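# Roll the whiteboard into the next room's yellow bay

## Task

Get the whiteboard into the adjoining room and leave it standing in the yellow taped bay, each of its four wheels fully within the tape lines and touching none of them. The whiteboard must stay there without the robot holding it. The task fails if the coffee table is not standing upright at the end, if the sliding door is banged open or closed, or if the robot falls or finishes leaning.

## Robot and tools

ROBOT. A Hello Robot Stretch 3 with a single arm. It has a two-wheeled base (0.33 m long, 0.34 m wide), a lift that slides up a mast, and a telescoping arm that reaches out to the robot's right side. The base cannot strafe, so to move the gripper forward or back you drive the base. On-the-spot turns pivot about the point midway between the drive wheels, 0.05 m behind the front edge. With the arm pulled in and the wrist folded, the robot sweeps a circle of radius 0.28 m when turning; an unfolded level wrist reaches past that circle. A loose object may occasionally get a brief external shove.

FRAMES. Base frame: origin on the floor between the drive wheels, x forward, y left, z up. hand_pose is reported in it, located where the closed fingertips meet; with all wrist joints at zero its x axis points up, y back along the arm toward the mast, z toward the robot's rear. The odometry frame is the base frame as it was when the scene began.

execute_actions. Arguments: actions (a list holding exactly one action, or empty to just read state and images) and cameras (list of "head_camera", "nav_camera", "wrist_camera" or "all"; omitted or null means all, [] means none). An action may contain:
- base: exactly one of {"translate_m": d}, a straight drive of d metres relative to where the base currently is, positive forward, range -1 to 1; or {"rotate_rad": d}, a turn in place by d radians relative to the current heading, positive counter-clockwise (left), range -3.2 to 3.2. Both are offsets, counted from the base position in the latest reported state.
- joints: a single object mapping joint names to absolute targets (not offsets): lift_m 0 to 1.1 (arm height on the mast, m); arm_m 0 to 0.52 (extension, m); wrist_yaw_rad -1.345 to 4.42 (0 along the arm, positive swings toward the front, 3.0 folds over the base); wrist_pitch_rad -1.57 to 0.451 (0 level, negative tips fingers down); wrist_roll_rad -2.911 to 2.911 (0 fingers side by side); gripper_m -0.089 to 0.179 (larger is wider; actual fingertip gap is 0.007 to 0.025 less, zero below 0.007); head_pan_rad -3.953 to 1.73 (0 forward, positive left, -1.57 looks along the arm); head_tilt_rad -1.53 to 0.419 (negative looks down). Tolerances for done: lift and arm ±0.004, gripper ±0.004, yaw/roll ±0.02, pitch ±0.05, head ±0.02.
- contact_limits: {"arm_m": effort percent, 1 to 100}; the arm stops with contact_stop when its motor effort hits that level (negative when retracting), and the limit also caps its holding force until the next action. Values above the maximum are reduced.
Base and joint motions in one action begin together. A joint or base left out of an action may keep pushing toward an earlier target without showing it. Unknown keys or out-of-range values cause the whole call to be rejected with no motion. If a result reports a stop, later movement calls in the same reply are skipped.

wait: seconds, 0 to 10; commands nothing and returns the same state and images. zoom_image: camera name plus region [x0, y0, x1, y1] in pixels of that camera's most recent full image, at most 504 by 504. finished_scene: scene (the current scene's number); irreversible, and the result states whether the goal was met. The world keeps moving between your replies while the robot holds its last command.

RESULTS. base_status and joint_status: done (for the base, wheels turned the commanded amount even if slipping), off_target (came to rest short and may still push), contact_stop, time_out, torque_fault (target dropped; joint holds where it stopped unless slack or off). The arm and lift stop and go slack on firm contact until commanded again; a slack lift may sink under load. The base, wrist and head have no contact stop. A wrist servo pushed hard for several seconds shuts off for 10 s. on_its_own lists uncommanded behaviour; held at gives a joint's target, not its position. motor_effort is percent of maximum, positive toward higher values, bracket shows the action's peak; readings are noisy and biased. Positive wheel effort drives forward. lidar_m: 12 distances in metres from the base origin, 30-degree sectors starting straight ahead and going counter-clockwise (4th left, 7th behind, 10th right), plane 0.17 m above floor, 0.15 to 12 m, "-" for nothing; misses glass and thin legs, partly blocked by the robot. wrist_depth_mm (45 to 1000) and head_depth_mm (280 to 4000, image sideways): 7x7 median depths, top-left first. base_odometry counts wheel turns; heading positive left, -3.142 to 3.142. turned_by_wheels and turned_by_imu give turn since the last result. base_tilt in degrees, forward and right positive, with a fixed bias up to about 4.

CAMERAS. head_camera and nav_camera ride on the head and follow pan and tilt; wrist_camera is on the gripper. Calibration lines give K and T_world_to_cam (base frame to camera), with small per-scene errors.

SPEED. The base reaches 0.30 m/s and 1.9 rad/s only when lift_m < 0.30, arm_m < 0.03 and wrist_yaw_rad > 2.54; otherwise 0.10 m/s and 0.63 rad/s.

GRIPPER AND WRIST. Grip by commanding gripper_m smaller than the object; release by going at least 0.02 above the contact value. Readings do not confirm a hold. Fold or unfold the wrist only with lift_m 0.32 to 0.95, wrist_pitch_rad -0.4 and roll near 0; once folded, the lift may go down to 0.25. If yaw goes below -0.4, pitch to -0.5 or lower.

AVOID. Slamming the sliding door, knocking the coffee table over, tipping the robot, drops, hard hits and strong pushes. Pushing on something rigid with the gripper above about 0.45 m, pushing again after a contact stop, or driving while holding or hooking something fixed can tip the robot; snagging furniture, especially reversing, also can. If tilting, reverse the last move in small steps, free the gripper, and lower lift_m to about 0.2. The whiteboard must rest in the bay untouched by the robot before finishing.

Each tool is called after ">>>" in YAML: its name, and indented under it one key for each argument.

## Session

>>> execute_actions:
  actions: []

Scene clock: 0.00 s.
base_odometry: x=+0.000 y=+0.000 heading=+0.000 (m, m, rad; odometry frame)
turned_by_wheels: +0.000 (rad since the last result)
turned_by_imu: +0.000 (rad since the last result)
base_tilt: forward=+1.1 right=+0.3 (deg)
lidar_m: 0.71 0.71 0.81 1.21 1.21 1.39 1.38 3.06 1.33 1.52 1.47 0.83
head_depth_mm: 781 777 773 769 766 765 761 / 753 749 746 746 741 736 735 / 728 726 724 719 717 713 713 / 705 702 699 697 695 690 688 / 684 681 678 675 675 671 668 / 662 660 658 656 654 653 648 / 643 642 639 636 634 632 630
base_status: not commanded
joint_positions: lift_m=+0.377 arm_m=+0.000 wrist_yaw_rad=+2.992 wrist_pitch_rad=-0.446 wrist_roll_rad=+0.011 gripper_m=+0.037 head_pan_rad=-0.001 head_tilt_rad=-0.019
joint_status: not commanded
motor_effort: left_wheel=+0 right_wheel=+0 lift_m=+29 arm_m=+0 wrist_yaw_rad=+0 wrist_pitch_rad=+7 wrist_roll_rad=+0 gripper_m=+0 head_pan_rad=+0 head_tilt_rad=+1 (%)
hand_pose: x=+0.0116 y=+0.0736 z=+0.3834 quat_wxyz=(+0.208, +0.703, +0.103, +0.672) (m; base frame)
wrist_depth_mm: 981 - - - - 850 650 / - - - - - 874 677 / - - - - - 900 693 / 819 822 819 813 821 843 703 / 685 692 - 690 716 680 679 / 592 586 - 598 - 610 605 / 520 534 - - 524 527 530
pictures: head_camera (sideways: a quarter turn clockwise sets it upright), nav_camera (sideways: a quarter turn counterclockwise sets it upright), wrist_camera
camera_calibration (this result's frames):
head_camera: T_world_to_cam=[[0.0269454, -0.0505716, -0.998357, 1.31741], [0.0213235, 0.998521, -0.0500044, 0.0677481], [0.999409, -0.0199411, 0.027984, -0.0846227], [0, 0, 0, 1]] pos_world=[0.0476298, -0.0027116, 1.321]
nav_camera: T_world_to_cam=[[0.0429354, 0.0395348, 0.998295, -1.25778], [0.0164974, -0.999109, 0.0388575, 0.00328813], [0.998942, 0.0148009, -0.0435494, 0.00183141], [0, 0, 0, 1]] pos_world=[0.0521197, 0.0529843, 1.25559]
wrist_camera: T_world_to_cam=[[0.992906, -0.118894, 0.0011038, 0.002997], [-0.0720412, -0.608961, -0.789922, 0.378471], [0.0945895, 0.784239, -0.613206, 0.339474], [0, 0, 0, 1]] pos_world=[-0.00782095, -0.0353986, 0.507127]
Images, in order (width x height): head_camera 896x504, nav_camera 672x504, wrist_camera 644x364.

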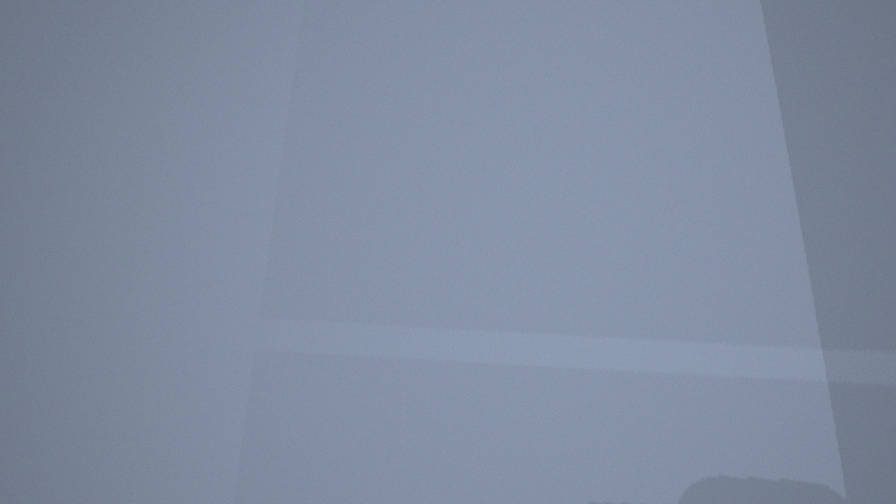

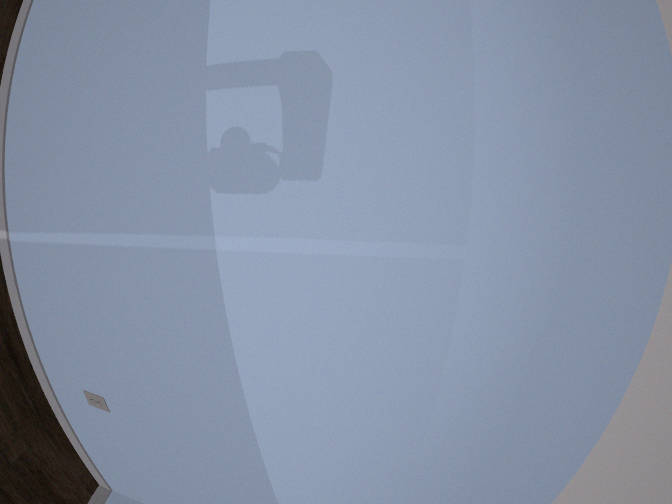

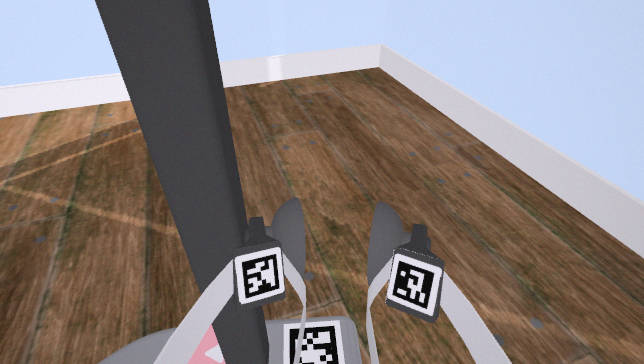

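>>> execute_actions:
  actions:
    - {"joints":{"head_pan_rad":-2.3,"head_tilt_rad":-0.65,"lift_m":0.29,"wrist_pitch_rad":-0.4}}
  cameras: ["head_camera","nav_camera"]

>>> execute_actions:
  actions:
    - {"joints":{"head_pan_rad":-3.0,"head_tilt_rad":-0.65}}
  cameras: ["head_camera","nav_camera"]

Scene clock: 6.97 s.
base_odometry: x=+0.000 y=+0.000 heading=+0.000 (m, m, rad; odometry frame)
turned_by_wheels: +0.000 (rad since the last result)
turned_by_imu: -0.001 (rad since the last result)
base_tilt: forward=+1.1 right=+0.2 (deg)
lidar_m: 0.71 0.71 0.81 1.21 1.21 1.39 1.39 3.05 1.33 1.51 1.48 0.83
head_depth_mm: 995 1084 1180 2404 1765 1529 1303 / 1027 1119 1215 2373 1759 1530 1291 / 1058 1157 1273 2376 1793 1520 1285 / 1101 1206 1317 2340 1832 1510 1280 / 1165 1292 1464 2210 1730 1500 1269 / 1876 2028 2221 2266 1807 1491 1267 / 1693 1820 1973 2121 1789 1490 1259
base_status: not commanded
joint_positions: lift_m=+0.290 arm_m=+0.000 wrist_yaw_rad=+2.992 wrist_pitch_rad=-0.420 wrist_roll_rad=+0.011 gripper_m=+0.037 head_pan_rad=-2.293 head_tilt_rad=-0.642
joint_status: all done
motor_effort: left_wheel=+0(0) right_wheel=-1(1) lift_m=+20(22) arm_m=+0(1) wrist_yaw_rad=+1(0) wrist_pitch_rad=+11(10) wrist_roll_rad=+0(0) gripper_m=+1(1) head_pan_rad=-3(32) head_tilt_rad=-3(21) (%)
hand_pose: x=+0.0121 y=+0.0770 z=+0.3027 quat_wxyz=(+0.199, +0.704, +0.094, +0.675) (m; base frame)
wrist_depth_mm: - - - - - 842 661 / - - - - - 867 667 / 875 884 898 895 910 839 682 / 697 713 713 720 718 708 680 / 591 584 - 593 621 598 598 / 507 515 - 519 - 509 511 / 452 - - - 443 443 448
pictures: head_camera (sideways: a quarter turn clockwise sets it upright), nav_camera (sideways: a quarter turn counterclockwise sets it upright)
camera_calibration (this result's frames):
head_camera: T_world_to_cam=[[0.33246, 0.454046, -0.826628, 1.09121], [0.75771, -0.650472, -0.0525461, 0.0665221], [-0.561557, -0.608875, -0.560291, 0.690545], [0, 0, 0, 1]] pos_world=[-0.0254089, -0.0317347, 1.29243]
nav_camera: T_world_to_cam=[[-0.378188, -0.489369, 0.785807, -0.977831], [-0.77413, 0.632664, 0.021429, 0.0308262], [-0.507638, -0.600212, -0.618101, 0.758747], [0, 0, 0, 1]] pos_world=[0.0392285, -0.0426129, 1.23671]
Images, in order (width x height): head_camera 896x504, nav_camera 672x504.

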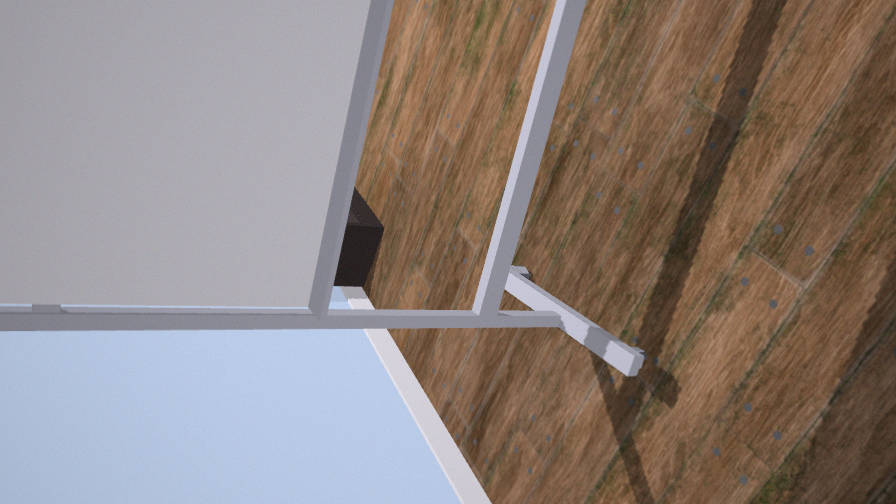

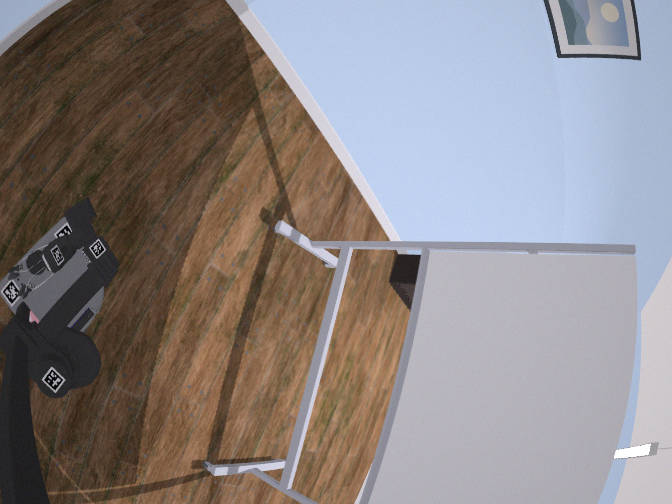

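Scene clock: 7.93 s.
base_odometry: x=+0.000 y=+0.000 heading=+0.000 (m, m, rad; odometry frame)
turned_by_wheels: +0.000 (rad since the last result)
turned_by_imu: +0.000 (rad since the last result)
base_tilt: forward=+1.1 right=+0.3 (deg)
lidar_m: 0.71 0.71 0.81 1.21 1.21 1.39 1.39 3.05 1.33 1.52 1.47 0.83
head_depth_mm: 2643 2716 2760 2411 1871 1536 1299 / 1171 2836 3124 2385 1857 1525 1292 / 1123 1244 1366 2247 1761 1519 1288 / 1090 1199 1324 2315 1828 1507 1278 / 1059 1161 1265 2293 1817 1495 1277 / 1029 1125 1231 2302 1754 1485 1271 / 997 1095 1182 2271 1688 1481 1257
base_status: not commanded
joint_positions: lift_m=+0.290 arm_m=+0.000 wrist_yaw_rad=+2.992 wrist_pitch_rad=-0.420 wrist_roll_rad=+0.011 gripper_m=+0.037 head_pan_rad=-2.993 head_tilt_rad=-0.642
joint_status: all done
motor_effort: left_wheel=-1(0) right_wheel=-1(1) lift_m=+20(20) arm_m=+0(0) wrist_yaw_rad=-1(1) wrist_pitch_rad=+11(10) wrist_roll_rad=+0(0) gripper_m=+0(0) head_pan_rad=-3(30) head_tilt_rad=-3(3) (%)
hand_pose: x=+0.0121 y=+0.0770 z=+0.3027 quat_wxyz=(+0.199, +0.704, +0.094, +0.675) (m; base frame)
wrist_depth_mm: 999 - - - - 829 643 / - - - - - 856 667 / 903 871 873 903 887 851 690 / 704 700 704 704 724 715 672 / 585 592 - 600 620 596 595 / 503 524 - 524 - 513 516 / 454 - - - 452 445 447
pictures: head_camera (sideways: a quarter turn clockwise sets it upright), nav_camera (sideways: a quarter turn counterclockwise sets it upright)
camera_calibration (this result's frames):
head_camera: T_world_to_cam=[[0.546822, 0.1331, -0.826601, 1.08987], [0.160481, -0.985639, -0.0525455, 0.0701644], [-0.821724, -0.103921, -0.56033, 0.692183], [0, 0, 0, 1]] pos_world=[-0.038443, -0.00397318, 1.29243]
nav_camera: T_world_to_cam=[[-0.604551, -0.130657, 0.785778, -0.976412], [-0.184511, 0.982597, 0.0214273, 0.0272317], [-0.774902, -0.132031, -0.618138, 0.760425], [0, 0, 0, 1]] pos_world=[0.00398889, -0.0539336, 1.23671]
Images, in order (width x height): head_camera 896x504, nav_camera 672x504.

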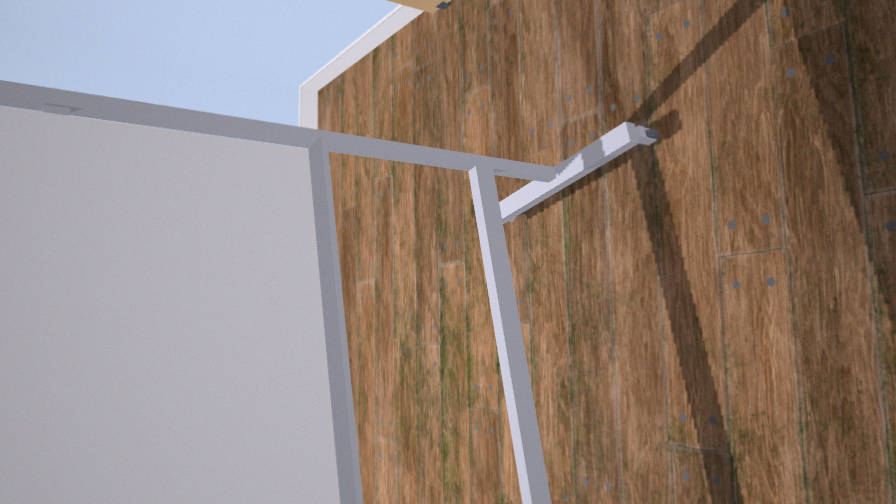

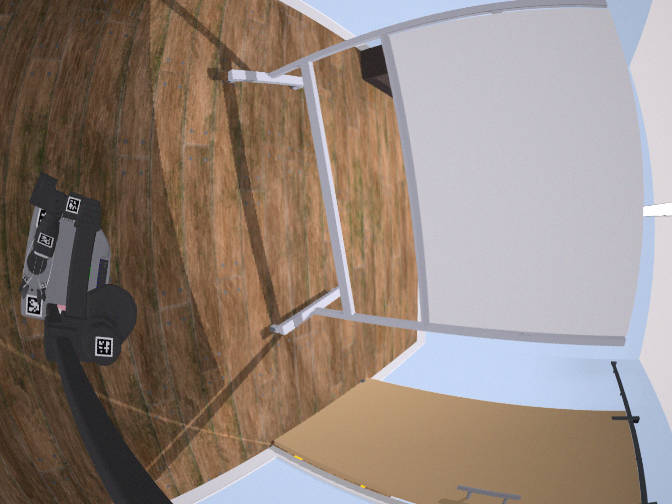

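>>> execute_actions:
  actions:
    - {"joints":{"head_pan_rad":-3.65,"head_tilt_rad":-0.5}}
  cameras: ["head_camera","nav_camera"]

Scene clock: 13.57 s.
base_odometry: x=+0.000 y=+0.000 heading=+0.000 (m, m, rad; odometry frame)
turned_by_wheels: +0.000 (rad since the last result)
turned_by_imu: -0.001 (rad since the last result)
base_tilt: forward=+1.2 right=+0.3 (deg)
lidar_m: 0.71 0.71 0.81 1.21 1.21 1.39 1.39 3.05 1.33 1.52 1.47 0.83
head_depth_mm: 1154 1220 1282 1358 1442 1525 1415 / 1247 1313 1395 1486 1590 1645 1409 / 1319 1411 1513 1625 1751 1712 1405 / 1410 1486 1610 1729 1872 1698 1392 / 1550 1658 1796 1957 2061 1684 1387 / 1716 1863 2021 2244 2127 1675 1377 / 2023 2260 2470 2615 2097 1653 1370
base_status: not commanded
joint_positions: lift_m=+0.290 arm_m=+0.000 wrist_yaw_rad=+2.992 wrist_pitch_rad=-0.420 wrist_roll_rad=+0.011 gripper_m=+0.037 head_pan_rad=-3.643 head_tilt_rad=-0.508
joint_status: all done
motor_effort: left_wheel=-1(0) right_wheel=+0(1) lift_m=+20(19) arm_m=+1(0) wrist_yaw_rad=+0(1) wrist_pitch_rad=+10(10) wrist_roll_rad=+0(0) gripper_m=+0(0) head_pan_rad=-3(24) head_tilt_rad=+2(11) (%)
hand_pose: x=+0.0121 y=+0.0770 z=+0.3027 quat_wxyz=(+0.199, +0.704, +0.094, +0.675) (m; base frame)
wrist_depth_mm: 975 - - - - 843 657 / - - - - - 852 678 / 908 895 880 894 893 843 695 / 712 706 712 708 728 722 672 / 583 595 - 593 611 599 601 / 499 531 - 530 - 510 510 / 450 - - - 447 449 450
pictures: head_camera (sideways: a quarter turn clockwise sets it upright), nav_camera (sideways: a quarter turn counterclockwise sets it upright)
camera_calibration (this result's frames):
head_camera: T_world_to_cam=[[0.414457, -0.169413, -0.894162, 1.17879], [-0.475001, -0.878342, -0.0537535, 0.0756229], [-0.776273, 0.447006, -0.444506, 0.541204], [0, 0, 0, 1]] pos_world=[-0.0325126, 0.0242035, 1.29866]
nav_camera: T_world_to_cam=[[-0.463278, 0.208674, 0.861295, -1.07573], [0.450569, 0.892358, 0.0261549, 0.0171988], [-0.763126, 0.40019, -0.507432, 0.616325], [0, 0, 0, 1]] pos_world=[-0.0357789, -0.0375174, 1.23882]
Images, in order (width x height): head_camera 896x504, nav_camera 672x504.

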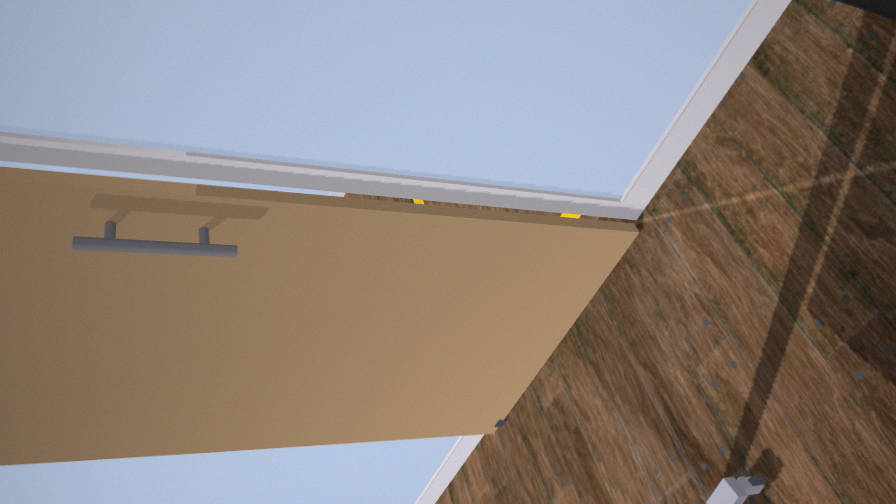

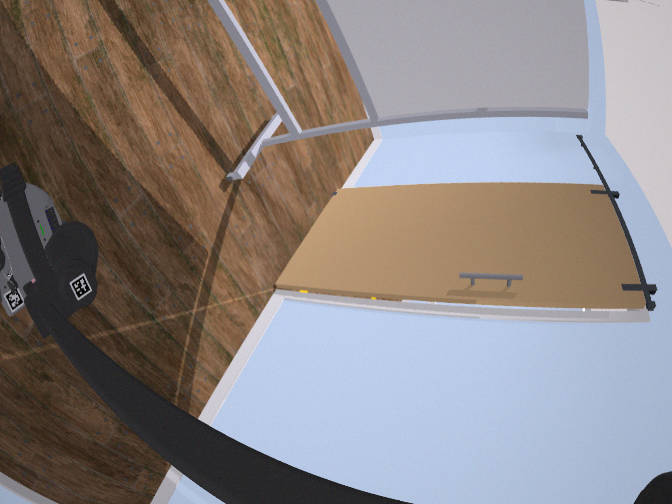

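>>> execute_actions:
  actions:
    - {"base":{"rotate_rad":-0.596},"joints":{"head_pan_rad":-3.14,"head_tilt_rad":-0.9,"gripper_m":0.0}}
  cameras: ["nav_camera"]

>>> execute_actions:
  actions:
    - {"base":{"translate_m":-0.98}}
  cameras: []

>>> execute_actions:
  actions:
    - {"base":{"rotate_rad":-2.295},"joints":{"head_pan_rad":-0.6,"head_tilt_rad":-0.95}}
  cameras: ["head_camera","nav_camera"]

Scene clock: 114.10 s.
base_odometry: x=+0.000 y=+0.000 heading=-0.596 (m, m, rad; odometry frame)
turned_by_wheels: -0.596 (rad since the last result)
turned_by_imu: -0.588 (rad since the last result)
base_tilt: forward=+1.2 right=+0.3 (deg)
lidar_m: 0.87 0.71 0.71 0.78 1.22 1.21 1.34 1.39 3.04 1.33 1.52 1.51
head_depth_mm: 1141 1270 1415 1599 1517 1316 1172 / 1228 1367 1543 1681 1502 1318 1186 / 1321 1490 1698 1743 1489 1304 1201 / 1386 1607 1836 1724 1485 1302 1198 / 1482 1698 1942 1713 1479 1294 1165 / 1624 1895 2025 1710 1471 1293 1152 / 1804 2147 2024 1690 1460 1281 1139
base_status: done
joint_positions: lift_m=+0.290 arm_m=+0.000 wrist_yaw_rad=+2.992 wrist_pitch_rad=-0.420 wrist_roll_rad=+0.011 gripper_m=+0.000 head_pan_rad=-3.147 head_tilt_rad=-0.889
joint_status: all done
motor_effort: left_wheel=+2(9) right_wheel=-3(6) lift_m=+20(19) arm_m=+0(0) wrist_yaw_rad=-1(0) wrist_pitch_rad=+10(10) wrist_roll_rad=+0(0) gripper_m=-3(98) head_pan_rad=+2(23) head_tilt_rad=-3(17) (%)
hand_pose: x=+0.0121 y=+0.0770 z=+0.3027 quat_wxyz=(+0.199, +0.704, +0.094, +0.675) (m; base frame)
wrist_depth_mm: 986 - - 871 726 640 560 / - - - 934 777 682 589 / 877 894 889 887 812 727 636 / 703 713 711 703 707 715 661 / 585 590 595 - 601 597 602 / 500 517 - - 519 513 511 / 452 - - - 447 447 450
pictures: nav_camera (sideways: a quarter turn counterclockwise sets it upright)
camera_calibration (this result's frames):
nav_camera: T_world_to_cam=[[-0.79083, -0.035469, 0.611007, -0.747518], [-0.0357133, 0.999293, 0.0117851, 0.0388825], [-0.610993, -0.0125011, -0.791538, 0.984945], [0, 0, 0, 1]] pos_world=[0.012023, -0.0530559, 1.2359]
Images, in order (width x height): nav_camera 672x504.

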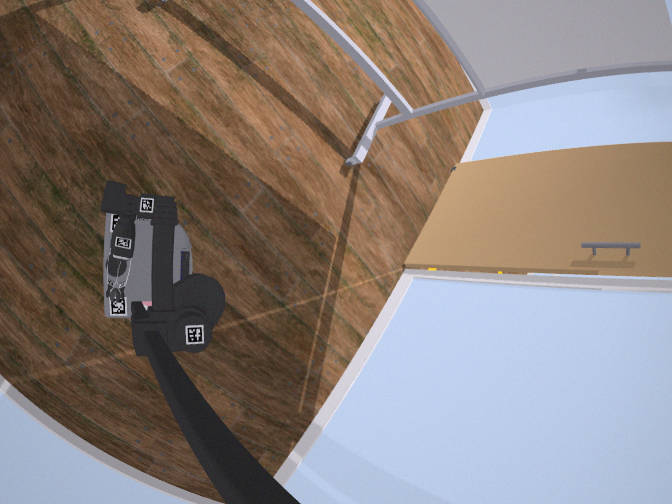

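Scene clock: 118.97 s.
base_odometry: x=-0.811 y=+0.550 heading=-0.596 (m, m, rad; odometry frame)
turned_by_wheels: +0.000 (rad since the last result)
turned_by_imu: -0.005 (rad since the last result)
base_tilt: forward=+1.1 right=+0.2 (deg)
lidar_m: 1.64 1.34 1.10 0.56 0.46 0.46 0.50 0.70 0.77 0.77 1.62 2.26
head_depth_mm: 413 458 512 582 673 796 976 / 442 493 558 641 752 912 1108 / 469 528 610 712 854 1062 1192 / 496 568 658 776 957 1234 1206 / 485 558 657 795 1010 1252 1169 / 532 621 746 929 1237 1282 1145 / 499 702 863 1122 1428 1281 1138
base_status: done
joint_positions: lift_m=+0.290 arm_m=+0.000 wrist_yaw_rad=+2.992 wrist_pitch_rad=-0.419 wrist_roll_rad=+0.011 gripper_m=+0.000 head_pan_rad=-3.147 head_tilt_rad=-0.890
joint_status: not commanded
motor_effort: left_wheel=+3(7) right_wheel=-3(9) lift_m=+20(20) arm_m=+0(0) wrist_yaw_rad=+0(1) wrist_pitch_rad=+10(10) wrist_roll_rad=+0(0) gripper_m=-3(5) head_pan_rad=+2(2) head_tilt_rad=-4(4) (%)
hand_pose: x=+0.0122 y=+0.0770 z=+0.3027 quat_wxyz=(+0.199, +0.704, +0.094, +0.675) (m; base frame)
wrist_depth_mm: 380 - 593 762 - - - / 394 443 651 854 - - - / 418 477 708 861 912 921 920 / 436 510 715 713 723 728 718 / 446 545 591 - 591 594 604 / 474 517 - - 522 512 519 / 451 - - - 446 449 444
pictures: none
No camera images: the call's "cameras" was empty. Leave "cameras" out to get every camera's image.

Scene clock: 121.67 s.
base_odometry: x=-0.811 y=+0.550 heading=-2.891 (m, m, rad; odometry frame)
turned_by_wheels: -2.295 (rad since the last result)
turned_by_imu: -2.264 (rad since the last result)
base_tilt: forward=+1.1 right=+0.3 (deg)
lidar_m: 1.38 0.77 2.38 1.62 1.96 1.40 1.34 0.67 0.48 0.46 0.47 0.55
head_depth_mm: 473 527 586 665 755 869 1030 / 475 551 645 756 876 1052 1131 / 525 589 672 807 1002 1218 1148 / 555 680 791 945 1170 1270 1139 / 687 800 960 1193 1404 1268 1133 / 816 980 1227 1557 1430 1264 1135 / 996 1255 1770 1620 1418 1257 1125
base_status: done
joint_positions: lift_m=+0.290 arm_m=+0.000 wrist_yaw_rad=+2.992 wrist_pitch_rad=-0.419 wrist_roll_rad=+0.011 gripper_m=+0.000 head_pan_rad=-0.607 head_tilt_rad=-0.939
joint_status: all done
motor_effort: left_wheel=+3(11) right_wheel=-3(7) lift_m=+20(20) arm_m=+0(0) wrist_yaw_rad=+1(0) wrist_pitch_rad=+10(10) wrist_roll_rad=+0(0) gripper_m=-3(3) head_pan_rad=+2(29) head_tilt_rad=-4(5) (%)
hand_pose: x=+0.0122 y=+0.0770 z=+0.3027 quat_wxyz=(+0.199, +0.704, +0.094, +0.675) (m; base frame)
wrist_depth_mm: - - - - - - - / - - - - - - - / 889 886 891 906 923 904 920 / 695 704 710 719 717 720 728 / 588 585 596 - 596 602 564 / 505 520 - - 513 505 514 / 454 - - - 448 448 450
pictures: head_camera (sideways: a quarter turn clockwise sets it upright), nav_camera (sideways: a quarter turn counterclockwise sets it upright)
camera_calibration (this result's frames):
head_camera: T_world_to_cam=[[-0.667598, 0.402171, -0.626555, 0.836559], [0.547167, 0.835727, -0.0465755, 0.0600142], [0.504897, -0.373924, -0.777984, 0.967192], [0, 0, 0, 1]] pos_world=[0.0373147, -0.0249394, 1.27941]
nav_camera: T_world_to_cam=[[0.696086, -0.435323, 0.570927, -0.70437], [-0.535938, -0.844201, 0.00973633, 0.0446018], [0.477739, -0.312759, -0.820943, 1.01653], [0, 0, 0, 1]] pos_world=[0.0285684, 0.0489542, 1.23623]
Images, in order (width x height): head_camera 896x504, nav_camera 672x504.

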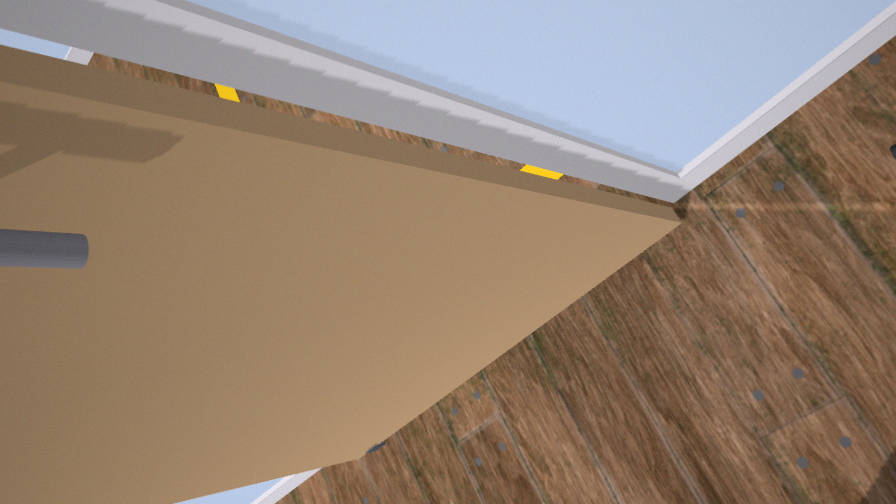

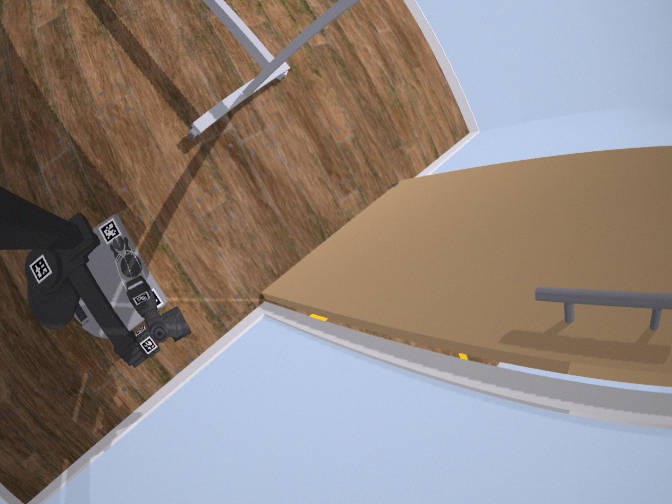

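>>> execute_actions:
  actions:
    - {"base":{"rotate_rad":0.03},"joints":{"lift_m":0.33}}
  cameras: []

>>> execute_actions:
  actions:
    - {"joints":{"wrist_yaw_rad":1.17,"arm_m":0.14,"head_tilt_rad":-1.15,"head_pan_rad":-0.9}}
  cameras: []

>>> execute_actions:
  actions:
    - {"base":{"translate_m":0.09},"joints":{"wrist_pitch_rad":0.0}}

Scene clock: 154.30 s.
base_odometry: x=-0.811 y=+0.550 heading=-2.861 (m, m, rad; odometry frame)
turned_by_wheels: +0.030 (rad since the last result)
turned_by_imu: +0.029 (rad since the last result)
base_tilt: forward=+1.2 right=+0.3 (deg)
lidar_m: 1.74 0.77 1.63 1.63 1.90 1.38 1.34 0.65 0.47 0.46 0.47 0.57
head_depth_mm: 474 532 595 674 765 877 1035 / 485 546 645 761 887 1061 1131 / 537 610 696 816 1026 1233 1146 / 622 710 828 986 1218 1272 1142 / 728 848 1017 1272 1409 1264 1135 / 873 1052 1331 1587 1425 1261 1130 / 1088 1389 1854 1619 1418 1260 1127
base_status: done
joint_positions: lift_m=+0.330 arm_m=+0.000 wrist_yaw_rad=+2.992 wrist_pitch_rad=-0.419 wrist_roll_rad=+0.011 gripper_m=+0.000 head_pan_rad=-0.607 head_tilt_rad=-0.939
joint_status: all done
motor_effort: left_wheel=+0(5) right_wheel=-1(3) lift_m=+36(37) arm_m=+0(0) wrist_yaw_rad=+0(0) wrist_pitch_rad=+10(10) wrist_roll_rad=+0(0) gripper_m=-3(3) head_pan_rad=+2(2) head_tilt_rad=-4(4) (%)
hand_pose: x=+0.0122 y=+0.0770 z=+0.3420 quat_wxyz=(+0.199, +0.704, +0.094, +0.675) (m; base frame)
wrist_depth_mm: - - - - - - 794 / - - - - - - - / 950 968 968 996 980 998 985 / 771 768 770 787 772 788 792 / 645 641 649 - 665 657 611 / 548 552 - - 567 560 565 / 481 - - - 486 486 487
pictures: none
No camera images: the call's "cameras" was empty. Leave "cameras" out to get every camera's image.

Scene clock: 156.60 s.
base_odometry: x=-0.811 y=+0.550 heading=-2.861 (m, m, rad; odometry frame)
turned_by_wheels: +0.000 (rad since the last result)
turned_by_imu: +0.000 (rad since the last result)
base_tilt: forward=+1.1 right=+0.3 (deg)
lidar_m: 1.74 0.77 1.62 1.63 1.90 1.39 1.33 0.65 0.47 0.46 0.47 0.56
head_depth_mm: 451 518 608 733 915 1180 1125 / 485 565 672 830 1036 1204 1131 / 521 617 752 953 1265 1211 - / 546 671 832 1088 1298 1217 - / 548 669 852 1177 1310 1204 1126 / 608 759 1011 1390 1303 1196 1104 / 683 880 1240 1422 1302 1195 1104
base_status: not commanded
joint_positions: lift_m=+0.330 arm_m=+0.140 wrist_yaw_rad=+1.172 wrist_pitch_rad=-0.419 wrist_roll_rad=+0.011 gripper_m=+0.000 head_pan_rad=-0.893 head_tilt_rad=-1.136
joint_status: all done
motor_effort: left_wheel=+0(0) right_wheel=+0(1) lift_m=+36(36) arm_m=+3(3) wrist_yaw_rad=-1(1) wrist_pitch_rad=+10(10) wrist_roll_rad=+0(0) gripper_m=-3(3) head_pan_rad=-2(19) head_tilt_rad=-5(17) (%)
hand_pose: x=+0.1853 y=-0.3717 z=+0.3420 quat_wxyz=(+0.655, +0.507, -0.498, +0.257) (m; base frame)
wrist_depth_mm: - - 759 288 221 157 121 / - - - 314 231 161 124 / 974 973 947 348 244 168 127 / 764 789 783 390 257 173 130 / 650 651 641 - 256 180 134 / 554 545 561 - 249 188 138 / 479 483 482 474 339 194 143
pictures: none
No camera images: the call's "cameras" was empty. Leave "cameras" out to get every camera's image.

Scene clock: 158.73 s.
base_odometry: x=-0.898 y=+0.525 heading=-2.861 (m, m, rad; odometry frame)
turned_by_wheels: +0.000 (rad since the last result)
turned_by_imu: +0.000 (rad since the last result)
base_tilt: forward=+1.1 right=+0.2 (deg)
lidar_m: 1.74 0.69 2.36 1.60 2.03 1.48 1.43 0.65 0.47 0.46 0.47 0.56
head_depth_mm: 451 518 607 733 915 1178 1122 / 473 557 673 830 1033 1205 1135 / 493 591 734 921 1273 1215 - / 498 595 745 1008 1297 1212 - / 547 667 855 1181 1309 1201 1133 / 608 760 1006 1379 1305 1198 1106 / 683 883 1235 1425 1291 1195 1104
base_status: done
joint_positions: lift_m=+0.330 arm_m=+0.140 wrist_yaw_rad=+1.172 wrist_pitch_rad=-0.023 wrist_roll_rad=+0.011 gripper_m=+0.000 head_pan_rad=-0.893 head_tilt_rad=-1.136
joint_status: all done
motor_effort: left_wheel=+0(4) right_wheel=-1(3) lift_m=+36(36) arm_m=+2(2) wrist_yaw_rad=-2(2) wrist_pitch_rad=+12(13) wrist_roll_rad=+0(0) gripper_m=-3(3) head_pan_rad=-2(2) head_tilt_rad=-5(4) (%)
hand_pose: x=+0.2142 y=-0.3839 z=+0.4383 quat_wxyz=(+0.591, +0.400, -0.588, +0.382) (m; base frame)
wrist_depth_mm: - - 749 222 202 158 122 / - - 824 228 204 160 123 / - - 912 234 208 161 124 / - - - 240 210 163 125 / - - - - 202 165 126 / 910 938 929 - 202 166 127 / 730 736 679 276 236 167 128
pictures: head_camera (sideways: a quarter turn clockwise sets it upright), nav_camera (sideways: a quarter turn counterclockwise sets it upright), wrist_camera
camera_calibration (this result's frames):
head_camera: T_world_to_cam=[[-0.594521, 0.658208, -0.461852, 0.621548], [0.755397, 0.654027, -0.0403016, 0.0505648], [0.275537, -0.372842, -0.886041, 1.10906], [0, 0, 0, 1]] pos_world=[0.0257415, -0.028677, 1.27177]
nav_camera: T_world_to_cam=[[0.60514, -0.688912, 0.399006, -0.479869], [-0.751717, -0.659484, 0.00142098, 0.0567452], [0.262159, -0.300799, -0.916947, 1.14261], [0, 0, 0, 1]] pos_world=[0.0334975, 0.0505323, 1.23911]
wrist_camera: T_world_to_cam=[[-0.362554, -0.931865, 0.0135276, -0.279762], [-0.223819, 0.072971, -0.971895, 0.531914], [0.904688, -0.355392, -0.235025, -0.0639433], [0, 0, 0, 1]] pos_world=[0.0754728, -0.322239, 0.505721]
Images, in order (width x height): head_camera 896x504, nav_camera 672x504, wrist_camera 644x364.

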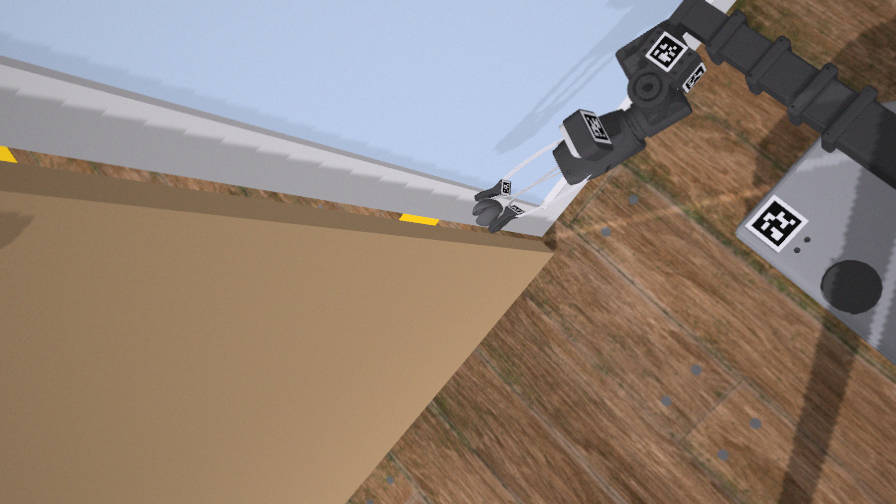

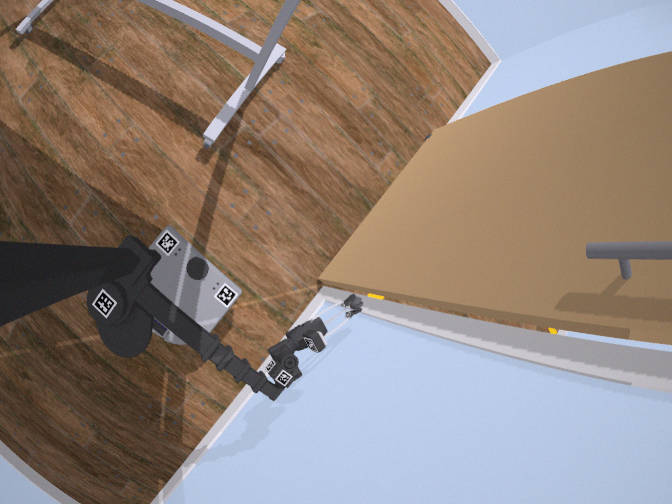

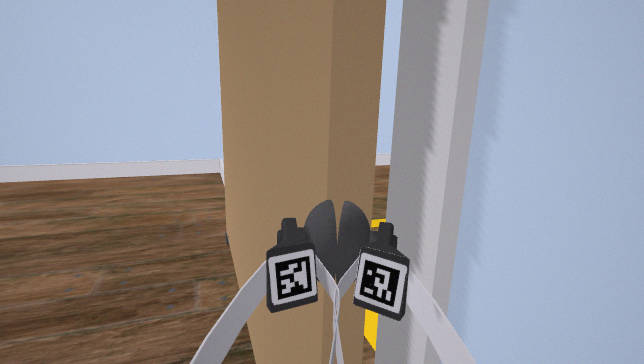

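>>> execute_actions:
  actions:
    - {"joints":{"arm_m":0.178},"contact_limits":{"arm_m":12}}
  cameras: ["wrist_camera"]

>>> execute_actions:
  actions:
    - {"base":{"translate_m":0.10}}
  cameras: ["wrist_camera","head_camera"]

Scene clock: 174.80 s.
base_odometry: x=-0.898 y=+0.525 heading=-2.861 (m, m, rad; odometry frame)
turned_by_wheels: +0.000 (rad since the last result)
turned_by_imu: -0.001 (rad since the last result)
base_tilt: forward=+1.1 right=+0.2 (deg)
lidar_m: 1.74 0.69 2.36 1.61 2.03 1.48 1.43 0.65 0.47 0.46 0.47 0.56
head_depth_mm: 451 518 608 733 887 1195 1124 / 473 557 671 830 998 1218 1136 / 494 593 732 920 1269 1210 - / 497 596 743 1015 1299 1215 - / 547 669 852 1175 1310 1203 1127 / 607 758 1008 1391 1298 1199 1104 / 683 882 1232 1420 1295 1190 1099
base_status: not commanded
joint_positions: lift_m=+0.330 arm_m=+0.178 wrist_yaw_rad=+1.172 wrist_pitch_rad=-0.023 wrist_roll_rad=+0.011 gripper_m=+0.000 head_pan_rad=-0.893 head_tilt_rad=-1.136
joint_status: all done
motor_effort: left_wheel=+0(1) right_wheel=-1(1) lift_m=+36(36) arm_m=+3(3) wrist_yaw_rad=+0(2) wrist_pitch_rad=+12(12) wrist_roll_rad=+0(0) gripper_m=-3(4) head_pan_rad=-2(2) head_tilt_rad=-5(5) (%)
contact_limits: arm_m 12 (drawing in: default 15, maximum 25; extending or still: default 21, maximum 35)
hand_pose: x=+0.2142 y=-0.4219 z=+0.4384 quat_wxyz=(+0.591, +0.400, -0.588, +0.382) (m; base frame)
wrist_depth_mm: - - 390 200 153 114 88 / - - 422 207 159 115 89 / - - 466 213 164 116 89 / - - 514 223 168 117 90 / - - 591 - 160 118 91 / 909 919 894 - 153 120 91 / 729 735 462 250 187 120 92
pictures: wrist_camera
camera_calibration (this result's frames):
wrist_camera: T_world_to_cam=[[-0.362807, -0.931766, 0.013529, -0.315143], [-0.223755, 0.0730127, -0.971907, 0.534707], [0.904602, -0.355641, -0.234976, -0.077552], [0, 0, 0, 1]] pos_world=[0.0754609, -0.360261, 0.505727]
Images, in order (width x height): wrist_camera 644x364.

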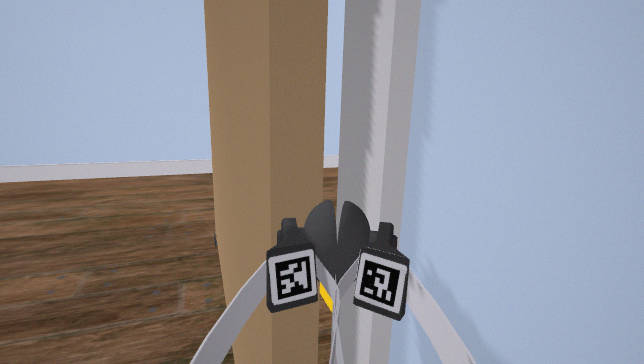

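Scene clock: 176.83 s.
base_odometry: x=-0.994 y=+0.497 heading=-2.861 (m, m, rad; odometry frame)
turned_by_wheels: +0.000 (rad since the last result)
turned_by_imu: -0.183 (rad since the last result)
base_tilt: forward=+1.1 right=+0.2 (deg)
lidar_m: 0.91 0.63 2.38 1.60 2.28 1.67 1.50 0.81 0.50 0.45 0.45 0.48
head_depth_mm: 418 488 581 719 901 1203 1126 / 437 519 627 790 971 1220 1143 / 459 537 668 859 1263 1217 - / 440 538 690 898 1272 1217 - / 456 554 706 966 1291 1205 1126 / 489 602 781 1119 1306 1198 1107 / 525 657 881 1334 1298 1191 1105
base_status: done
joint_positions: lift_m=+0.330 arm_m=+0.177 wrist_yaw_rad=+1.255 wrist_pitch_rad=-0.024 wrist_roll_rad=+0.012 gripper_m=+0.000 head_pan_rad=-0.894 head_tilt_rad=-1.138
joint_status: not commanded
on_its_own: wrist_yaw_rad is at rest, and its effort (-61) is outside its rest range (-12 to +12)
motor_effort: left_wheel=+2(17) right_wheel=+14(31) lift_m=+34(36) arm_m=+6(6) wrist_yaw_rad=-61(61) wrist_pitch_rad=+13(13) wrist_roll_rad=+0(0) gripper_m=-14(13) head_pan_rad=-1(2) head_tilt_rad=-5(4) (%)
hand_pose: x=+0.2216 y=-0.4015 z=+0.4382 quat_wxyz=(+0.574, +0.424, -0.570, +0.406) (m; base frame)
wrist_depth_mm: - - 192 177 135 100 79 / - - 199 183 137 101 80 / - - 206 188 139 103 81 / - - 215 192 142 104 82 / - - 284 - 145 106 83 / 912 916 451 - 141 107 84 / 721 736 240 212 143 109 85
pictures: head_camera (sideways: a quarter turn clockwise sets it upright), wrist_camera
camera_calibration (this result's frames):
head_camera: T_world_to_cam=[[-0.594582, 0.659015, -0.460621, 0.619946], [0.7557, 0.65368, -0.0402516, 0.0504978], [0.274573, -0.372024, -0.886684, 1.1099], [0, 0, 0, 1]] pos_world=[0.0257004, -0.0286545, 1.27172]
wrist_camera: T_world_to_cam=[[-0.284077, -0.958706, 0.0134962, -0.3217], [-0.229846, 0.054427, -0.971704, 0.528556], [0.930844, -0.279141, -0.235816, -0.0517691], [0, 0, 0, 1]] pos_world=[0.0782877, -0.351634, 0.505734]
Images, in order (width x height): head_camera 896x504, wrist_camera 644x364.

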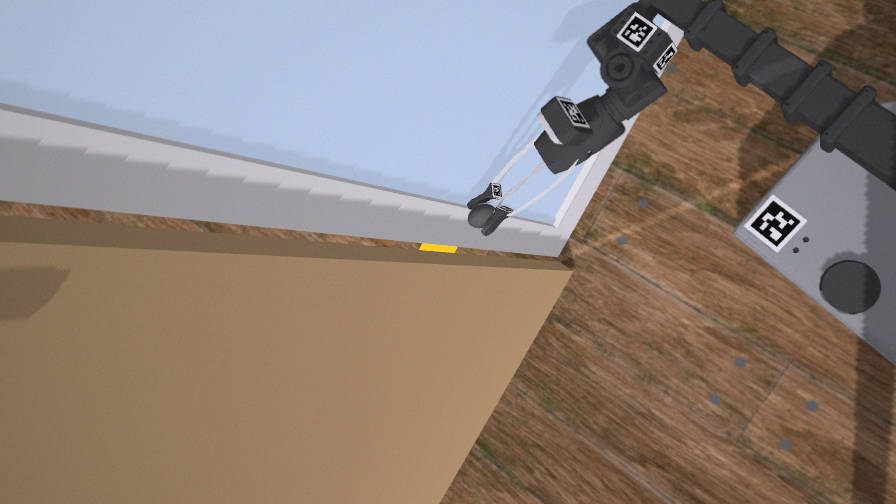

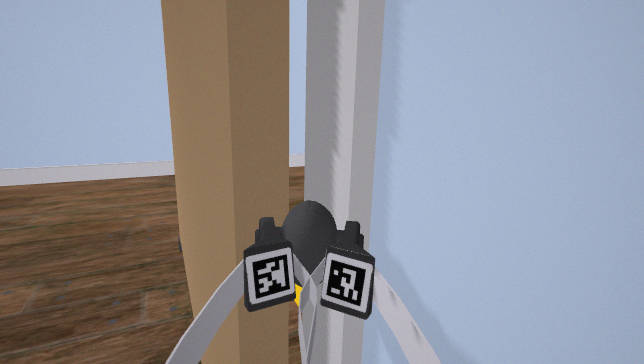

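>>> execute_actions:
  actions:
    - {"base":{"translate_m":-0.03},"joints":{"arm_m":0.10,"wrist_yaw_rad":1.25}}
  cameras: []

>>> execute_actions:
  actions:
    - {"base":{"rotate_rad":0.19},"joints":{"wrist_yaw_rad":1.17}}

Scene clock: 184.40 s.
base_odometry: x=-0.965 y=+0.506 heading=-2.861 (m, m, rad; odometry frame)
turned_by_wheels: +0.000 (rad since the last result)
turned_by_imu: -0.002 (rad since the last result)
base_tilt: forward=+1.2 right=+0.2 (deg)
lidar_m: 0.92 0.65 2.39 1.59 2.27 1.64 1.47 0.82 0.51 0.46 0.46 0.49
head_depth_mm: 423 493 588 728 959 1193 1127 / 446 524 634 798 1085 1191 1142 / 462 552 688 885 1160 1206 - / 477 577 708 975 1279 1216 - / 462 562 715 981 1284 1202 1133 / 495 609 792 1133 1305 1196 1107 / 532 667 894 1348 1298 1191 1103
base_status: done
joint_positions: lift_m=+0.330 arm_m=+0.100 wrist_yaw_rad=+1.252 wrist_pitch_rad=-0.023 wrist_roll_rad=+0.012 gripper_m=+0.000 head_pan_rad=-0.894 head_tilt_rad=-1.138
joint_status: all done
motor_effort: left_wheel=+1(12) right_wheel=-2(22) lift_m=+34(34) arm_m=-3(4) wrist_yaw_rad=-2(14) wrist_pitch_rad=+12(12) wrist_roll_rad=+0(0) gripper_m=-3(4) head_pan_rad=-3(2) head_tilt_rad=-4(4) (%)
hand_pose: x=+0.2214 y=-0.3255 z=+0.4385 quat_wxyz=(+0.575, +0.423, -0.571, +0.405) (m; base frame)
wrist_depth_mm: - - 525 252 228 184 147 / - - 550 259 233 187 148 / - - 597 267 237 188 150 / - - 637 274 240 191 151 / - - 685 - 233 193 152 / 915 925 889 - 234 197 154 / 727 726 644 308 271 198 156
pictures: none
No camera images: the call's "cameras" was empty. Leave "cameras" out to get every camera's image.

Scene clock: 185.60 s.
base_odometry: x=-0.965 y=+0.506 heading=-2.671 (m, m, rad; odometry frame)
turned_by_wheels: +0.190 (rad since the last result)
turned_by_imu: +0.187 (rad since the last result)
base_tilt: forward=+1.1 right=+0.3 (deg)
lidar_m: 1.77 0.65 2.35 1.59 2.08 1.53 1.47 0.65 0.47 0.46 0.47 0.57
head_depth_mm: 443 512 609 736 928 1148 1130 / 467 551 663 829 1069 1190 1142 / 458 549 696 926 1223 1209 - / 500 598 741 966 1287 1213 - / 550 670 857 1183 1309 1202 1130 / 611 764 1019 1389 1300 1195 1109 / 688 889 1246 1415 1298 1195 1102
base_status: done
joint_positions: lift_m=+0.330 arm_m=+0.100 wrist_yaw_rad=+1.172 wrist_pitch_rad=-0.023 wrist_roll_rad=+0.012 gripper_m=+0.000 head_pan_rad=-0.894 head_tilt_rad=-1.138
joint_status: all done
motor_effort: left_wheel=-3(7) right_wheel=+2(6) lift_m=+34(34) arm_m=-2(2) wrist_yaw_rad=-2(1) wrist_pitch_rad=+12(12) wrist_roll_rad=+0(0) gripper_m=-3(4) head_pan_rad=-3(2) head_tilt_rad=-4(5) (%)
hand_pose: x=+0.2142 y=-0.3446 z=+0.4385 quat_wxyz=(+0.590, +0.400, -0.588, +0.382) (m; base frame)
wrist_depth_mm: - - - 337 197 188 147 / - - - 346 199 192 148 / - - - 357 203 193 154 / - - - 366 212 195 157 / - - - - 218 197 162 / 911 935 949 - 228 200 164 / 721 733 732 402 243 201 166
pictures: head_camera (sideways: a quarter turn clockwise sets it upright), nav_camera (sideways: a quarter turn counterclockwise sets it upright), wrist_camera
camera_calibration (this result's frames):
head_camera: T_world_to_cam=[[-0.594576, 0.65904, -0.460593, 0.619909], [0.755714, 0.653664, -0.0402504, 0.0504962], [0.274546, -0.372008, -0.886699, 1.10992], [0, 0, 0, 1]] pos_world=[0.0256992, -0.0286542, 1.27172]
nav_camera: T_world_to_cam=[[0.605122, -0.68968, 0.397703, -0.478172], [-0.752072, -0.65908, 0.00136052, 0.0568261], [0.26118, -0.299925, -0.917513, 1.14335], [0, 0, 0, 1]] pos_world=[0.0334689, 0.0505871, 1.23914]
wrist_camera: T_world_to_cam=[[-0.362576, -0.931858, 0.0133824, -0.24308], [-0.223505, 0.073005, -0.971965, 0.529189], [0.904756, -0.355402, -0.234744, -0.050088], [0, 0, 0, 1]] pos_world=[0.0754586, -0.282951, 0.505848]
Images, in order (width x height): head_camera 896x504, nav_camera 672x504, wrist_camera 644x364.

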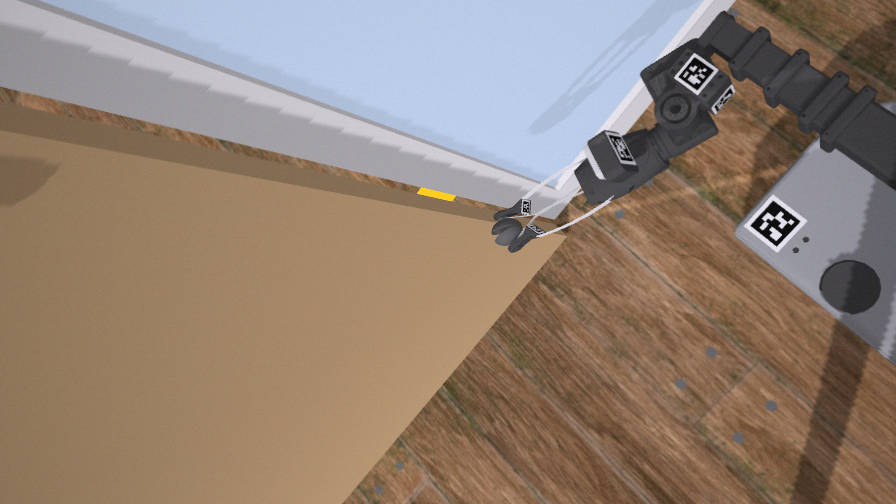

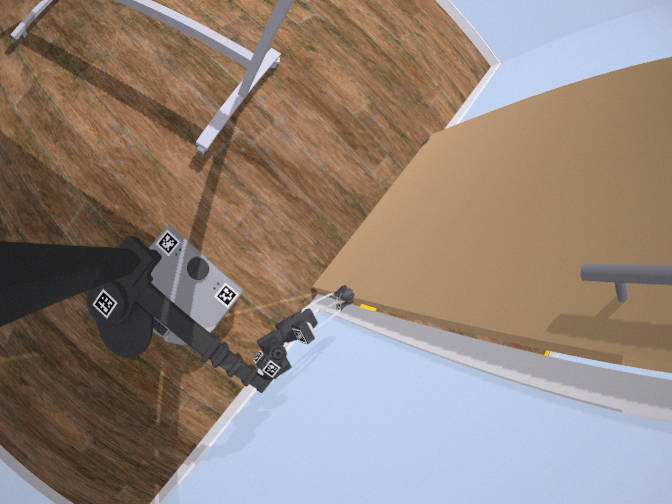

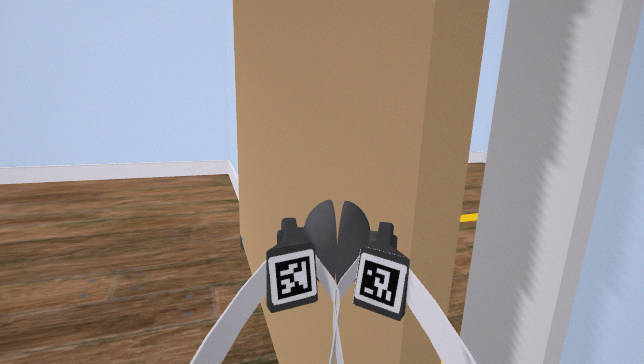

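>>> execute_actions:
  actions:
    - {"base":{"translate_m":-0.025},"joints":{"wrist_roll_rad":1.57}}
  cameras: ["wrist_camera","head_camera"]

Scene clock: 200.13 s.
base_odometry: x=-0.943 y=+0.517 heading=-2.671 (m, m, rad; odometry frame)
turned_by_wheels: +0.000 (rad since the last result)
turned_by_imu: -0.001 (rad since the last result)
base_tilt: forward=+1.1 right=+0.3 (deg)
lidar_m: 1.76 0.67 2.35 1.60 2.05 1.50 1.44 0.65 0.47 0.46 0.47 0.57
head_depth_mm: 447 520 609 733 927 1152 1125 / 476 556 667 831 1056 1190 1138 / 465 576 731 955 1208 1201 - / 500 597 742 977 1300 1215 - / 549 670 859 1182 1310 1205 1130 / 612 763 1012 1384 1299 1198 1108 / 688 885 1243 1422 1292 1194 1106
base_status: done
joint_positions: lift_m=+0.330 arm_m=+0.100 wrist_yaw_rad=+1.172 wrist_pitch_rad=-0.023 wrist_roll_rad=+1.567 gripper_m=+0.000 head_pan_rad=-0.894 head_tilt_rad=-1.138
joint_status: all done
motor_effort: left_wheel=-3(8) right_wheel=+2(1) lift_m=+34(34) arm_m=-2(3) wrist_yaw_rad=-2(2) wrist_pitch_rad=+12(12) wrist_roll_rad=+1(2) gripper_m=-3(3) head_pan_rad=-2(2) head_tilt_rad=-4(4) (%)
hand_pose: x=+0.2142 y=-0.3445 z=+0.4383 quat_wxyz=(+0.008, +0.553, -0.833, -0.008) (m; base frame)
wrist_depth_mm: 179 175 172 171 170 170 170 / 230 228 227 222 218 211 205 / 227 228 226 227 226 225 227 / 476 430 396 358 339 315 295 / - - - - - 809 557 / - - - - - 821 553 / - - - - - 801 555
pictures: head_camera (sideways: a quarter turn clockwise sets it upright), wrist_camera
camera_calibration (this result's frames):
head_camera: T_world_to_cam=[[-0.594576, 0.65904, -0.460593, 0.619909], [0.755714, 0.653664, -0.0402504, 0.0504962], [0.274546, -0.372008, -0.886698, 1.10992], [0, 0, 0, 1]] pos_world=[0.0256992, -0.0286542, 1.27172]
wrist_camera: T_world_to_cam=[[-0.00799178, -0.0287578, -0.999554, 0.436109], [0.183654, 0.982541, -0.0297367, 0.34212], [0.982958, -0.18381, -0.00257078, -0.109537], [0, 0, 0, 1]] pos_world=[0.0483237, -0.34374, 0.445806]
Images, in order (width x height): head_camera 896x504, wrist_camera 644x364.

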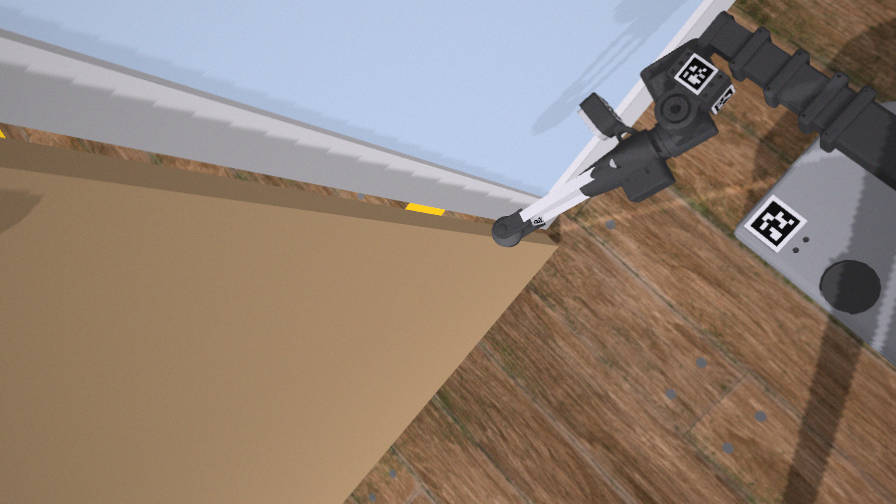

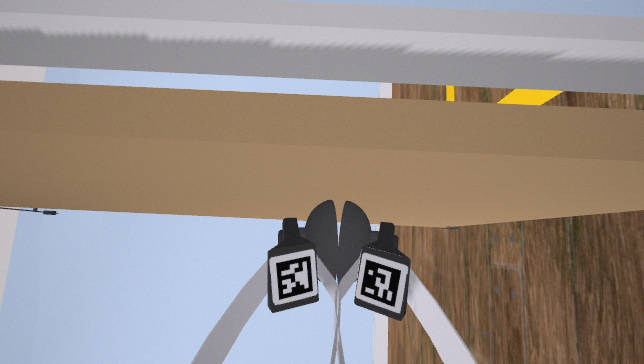

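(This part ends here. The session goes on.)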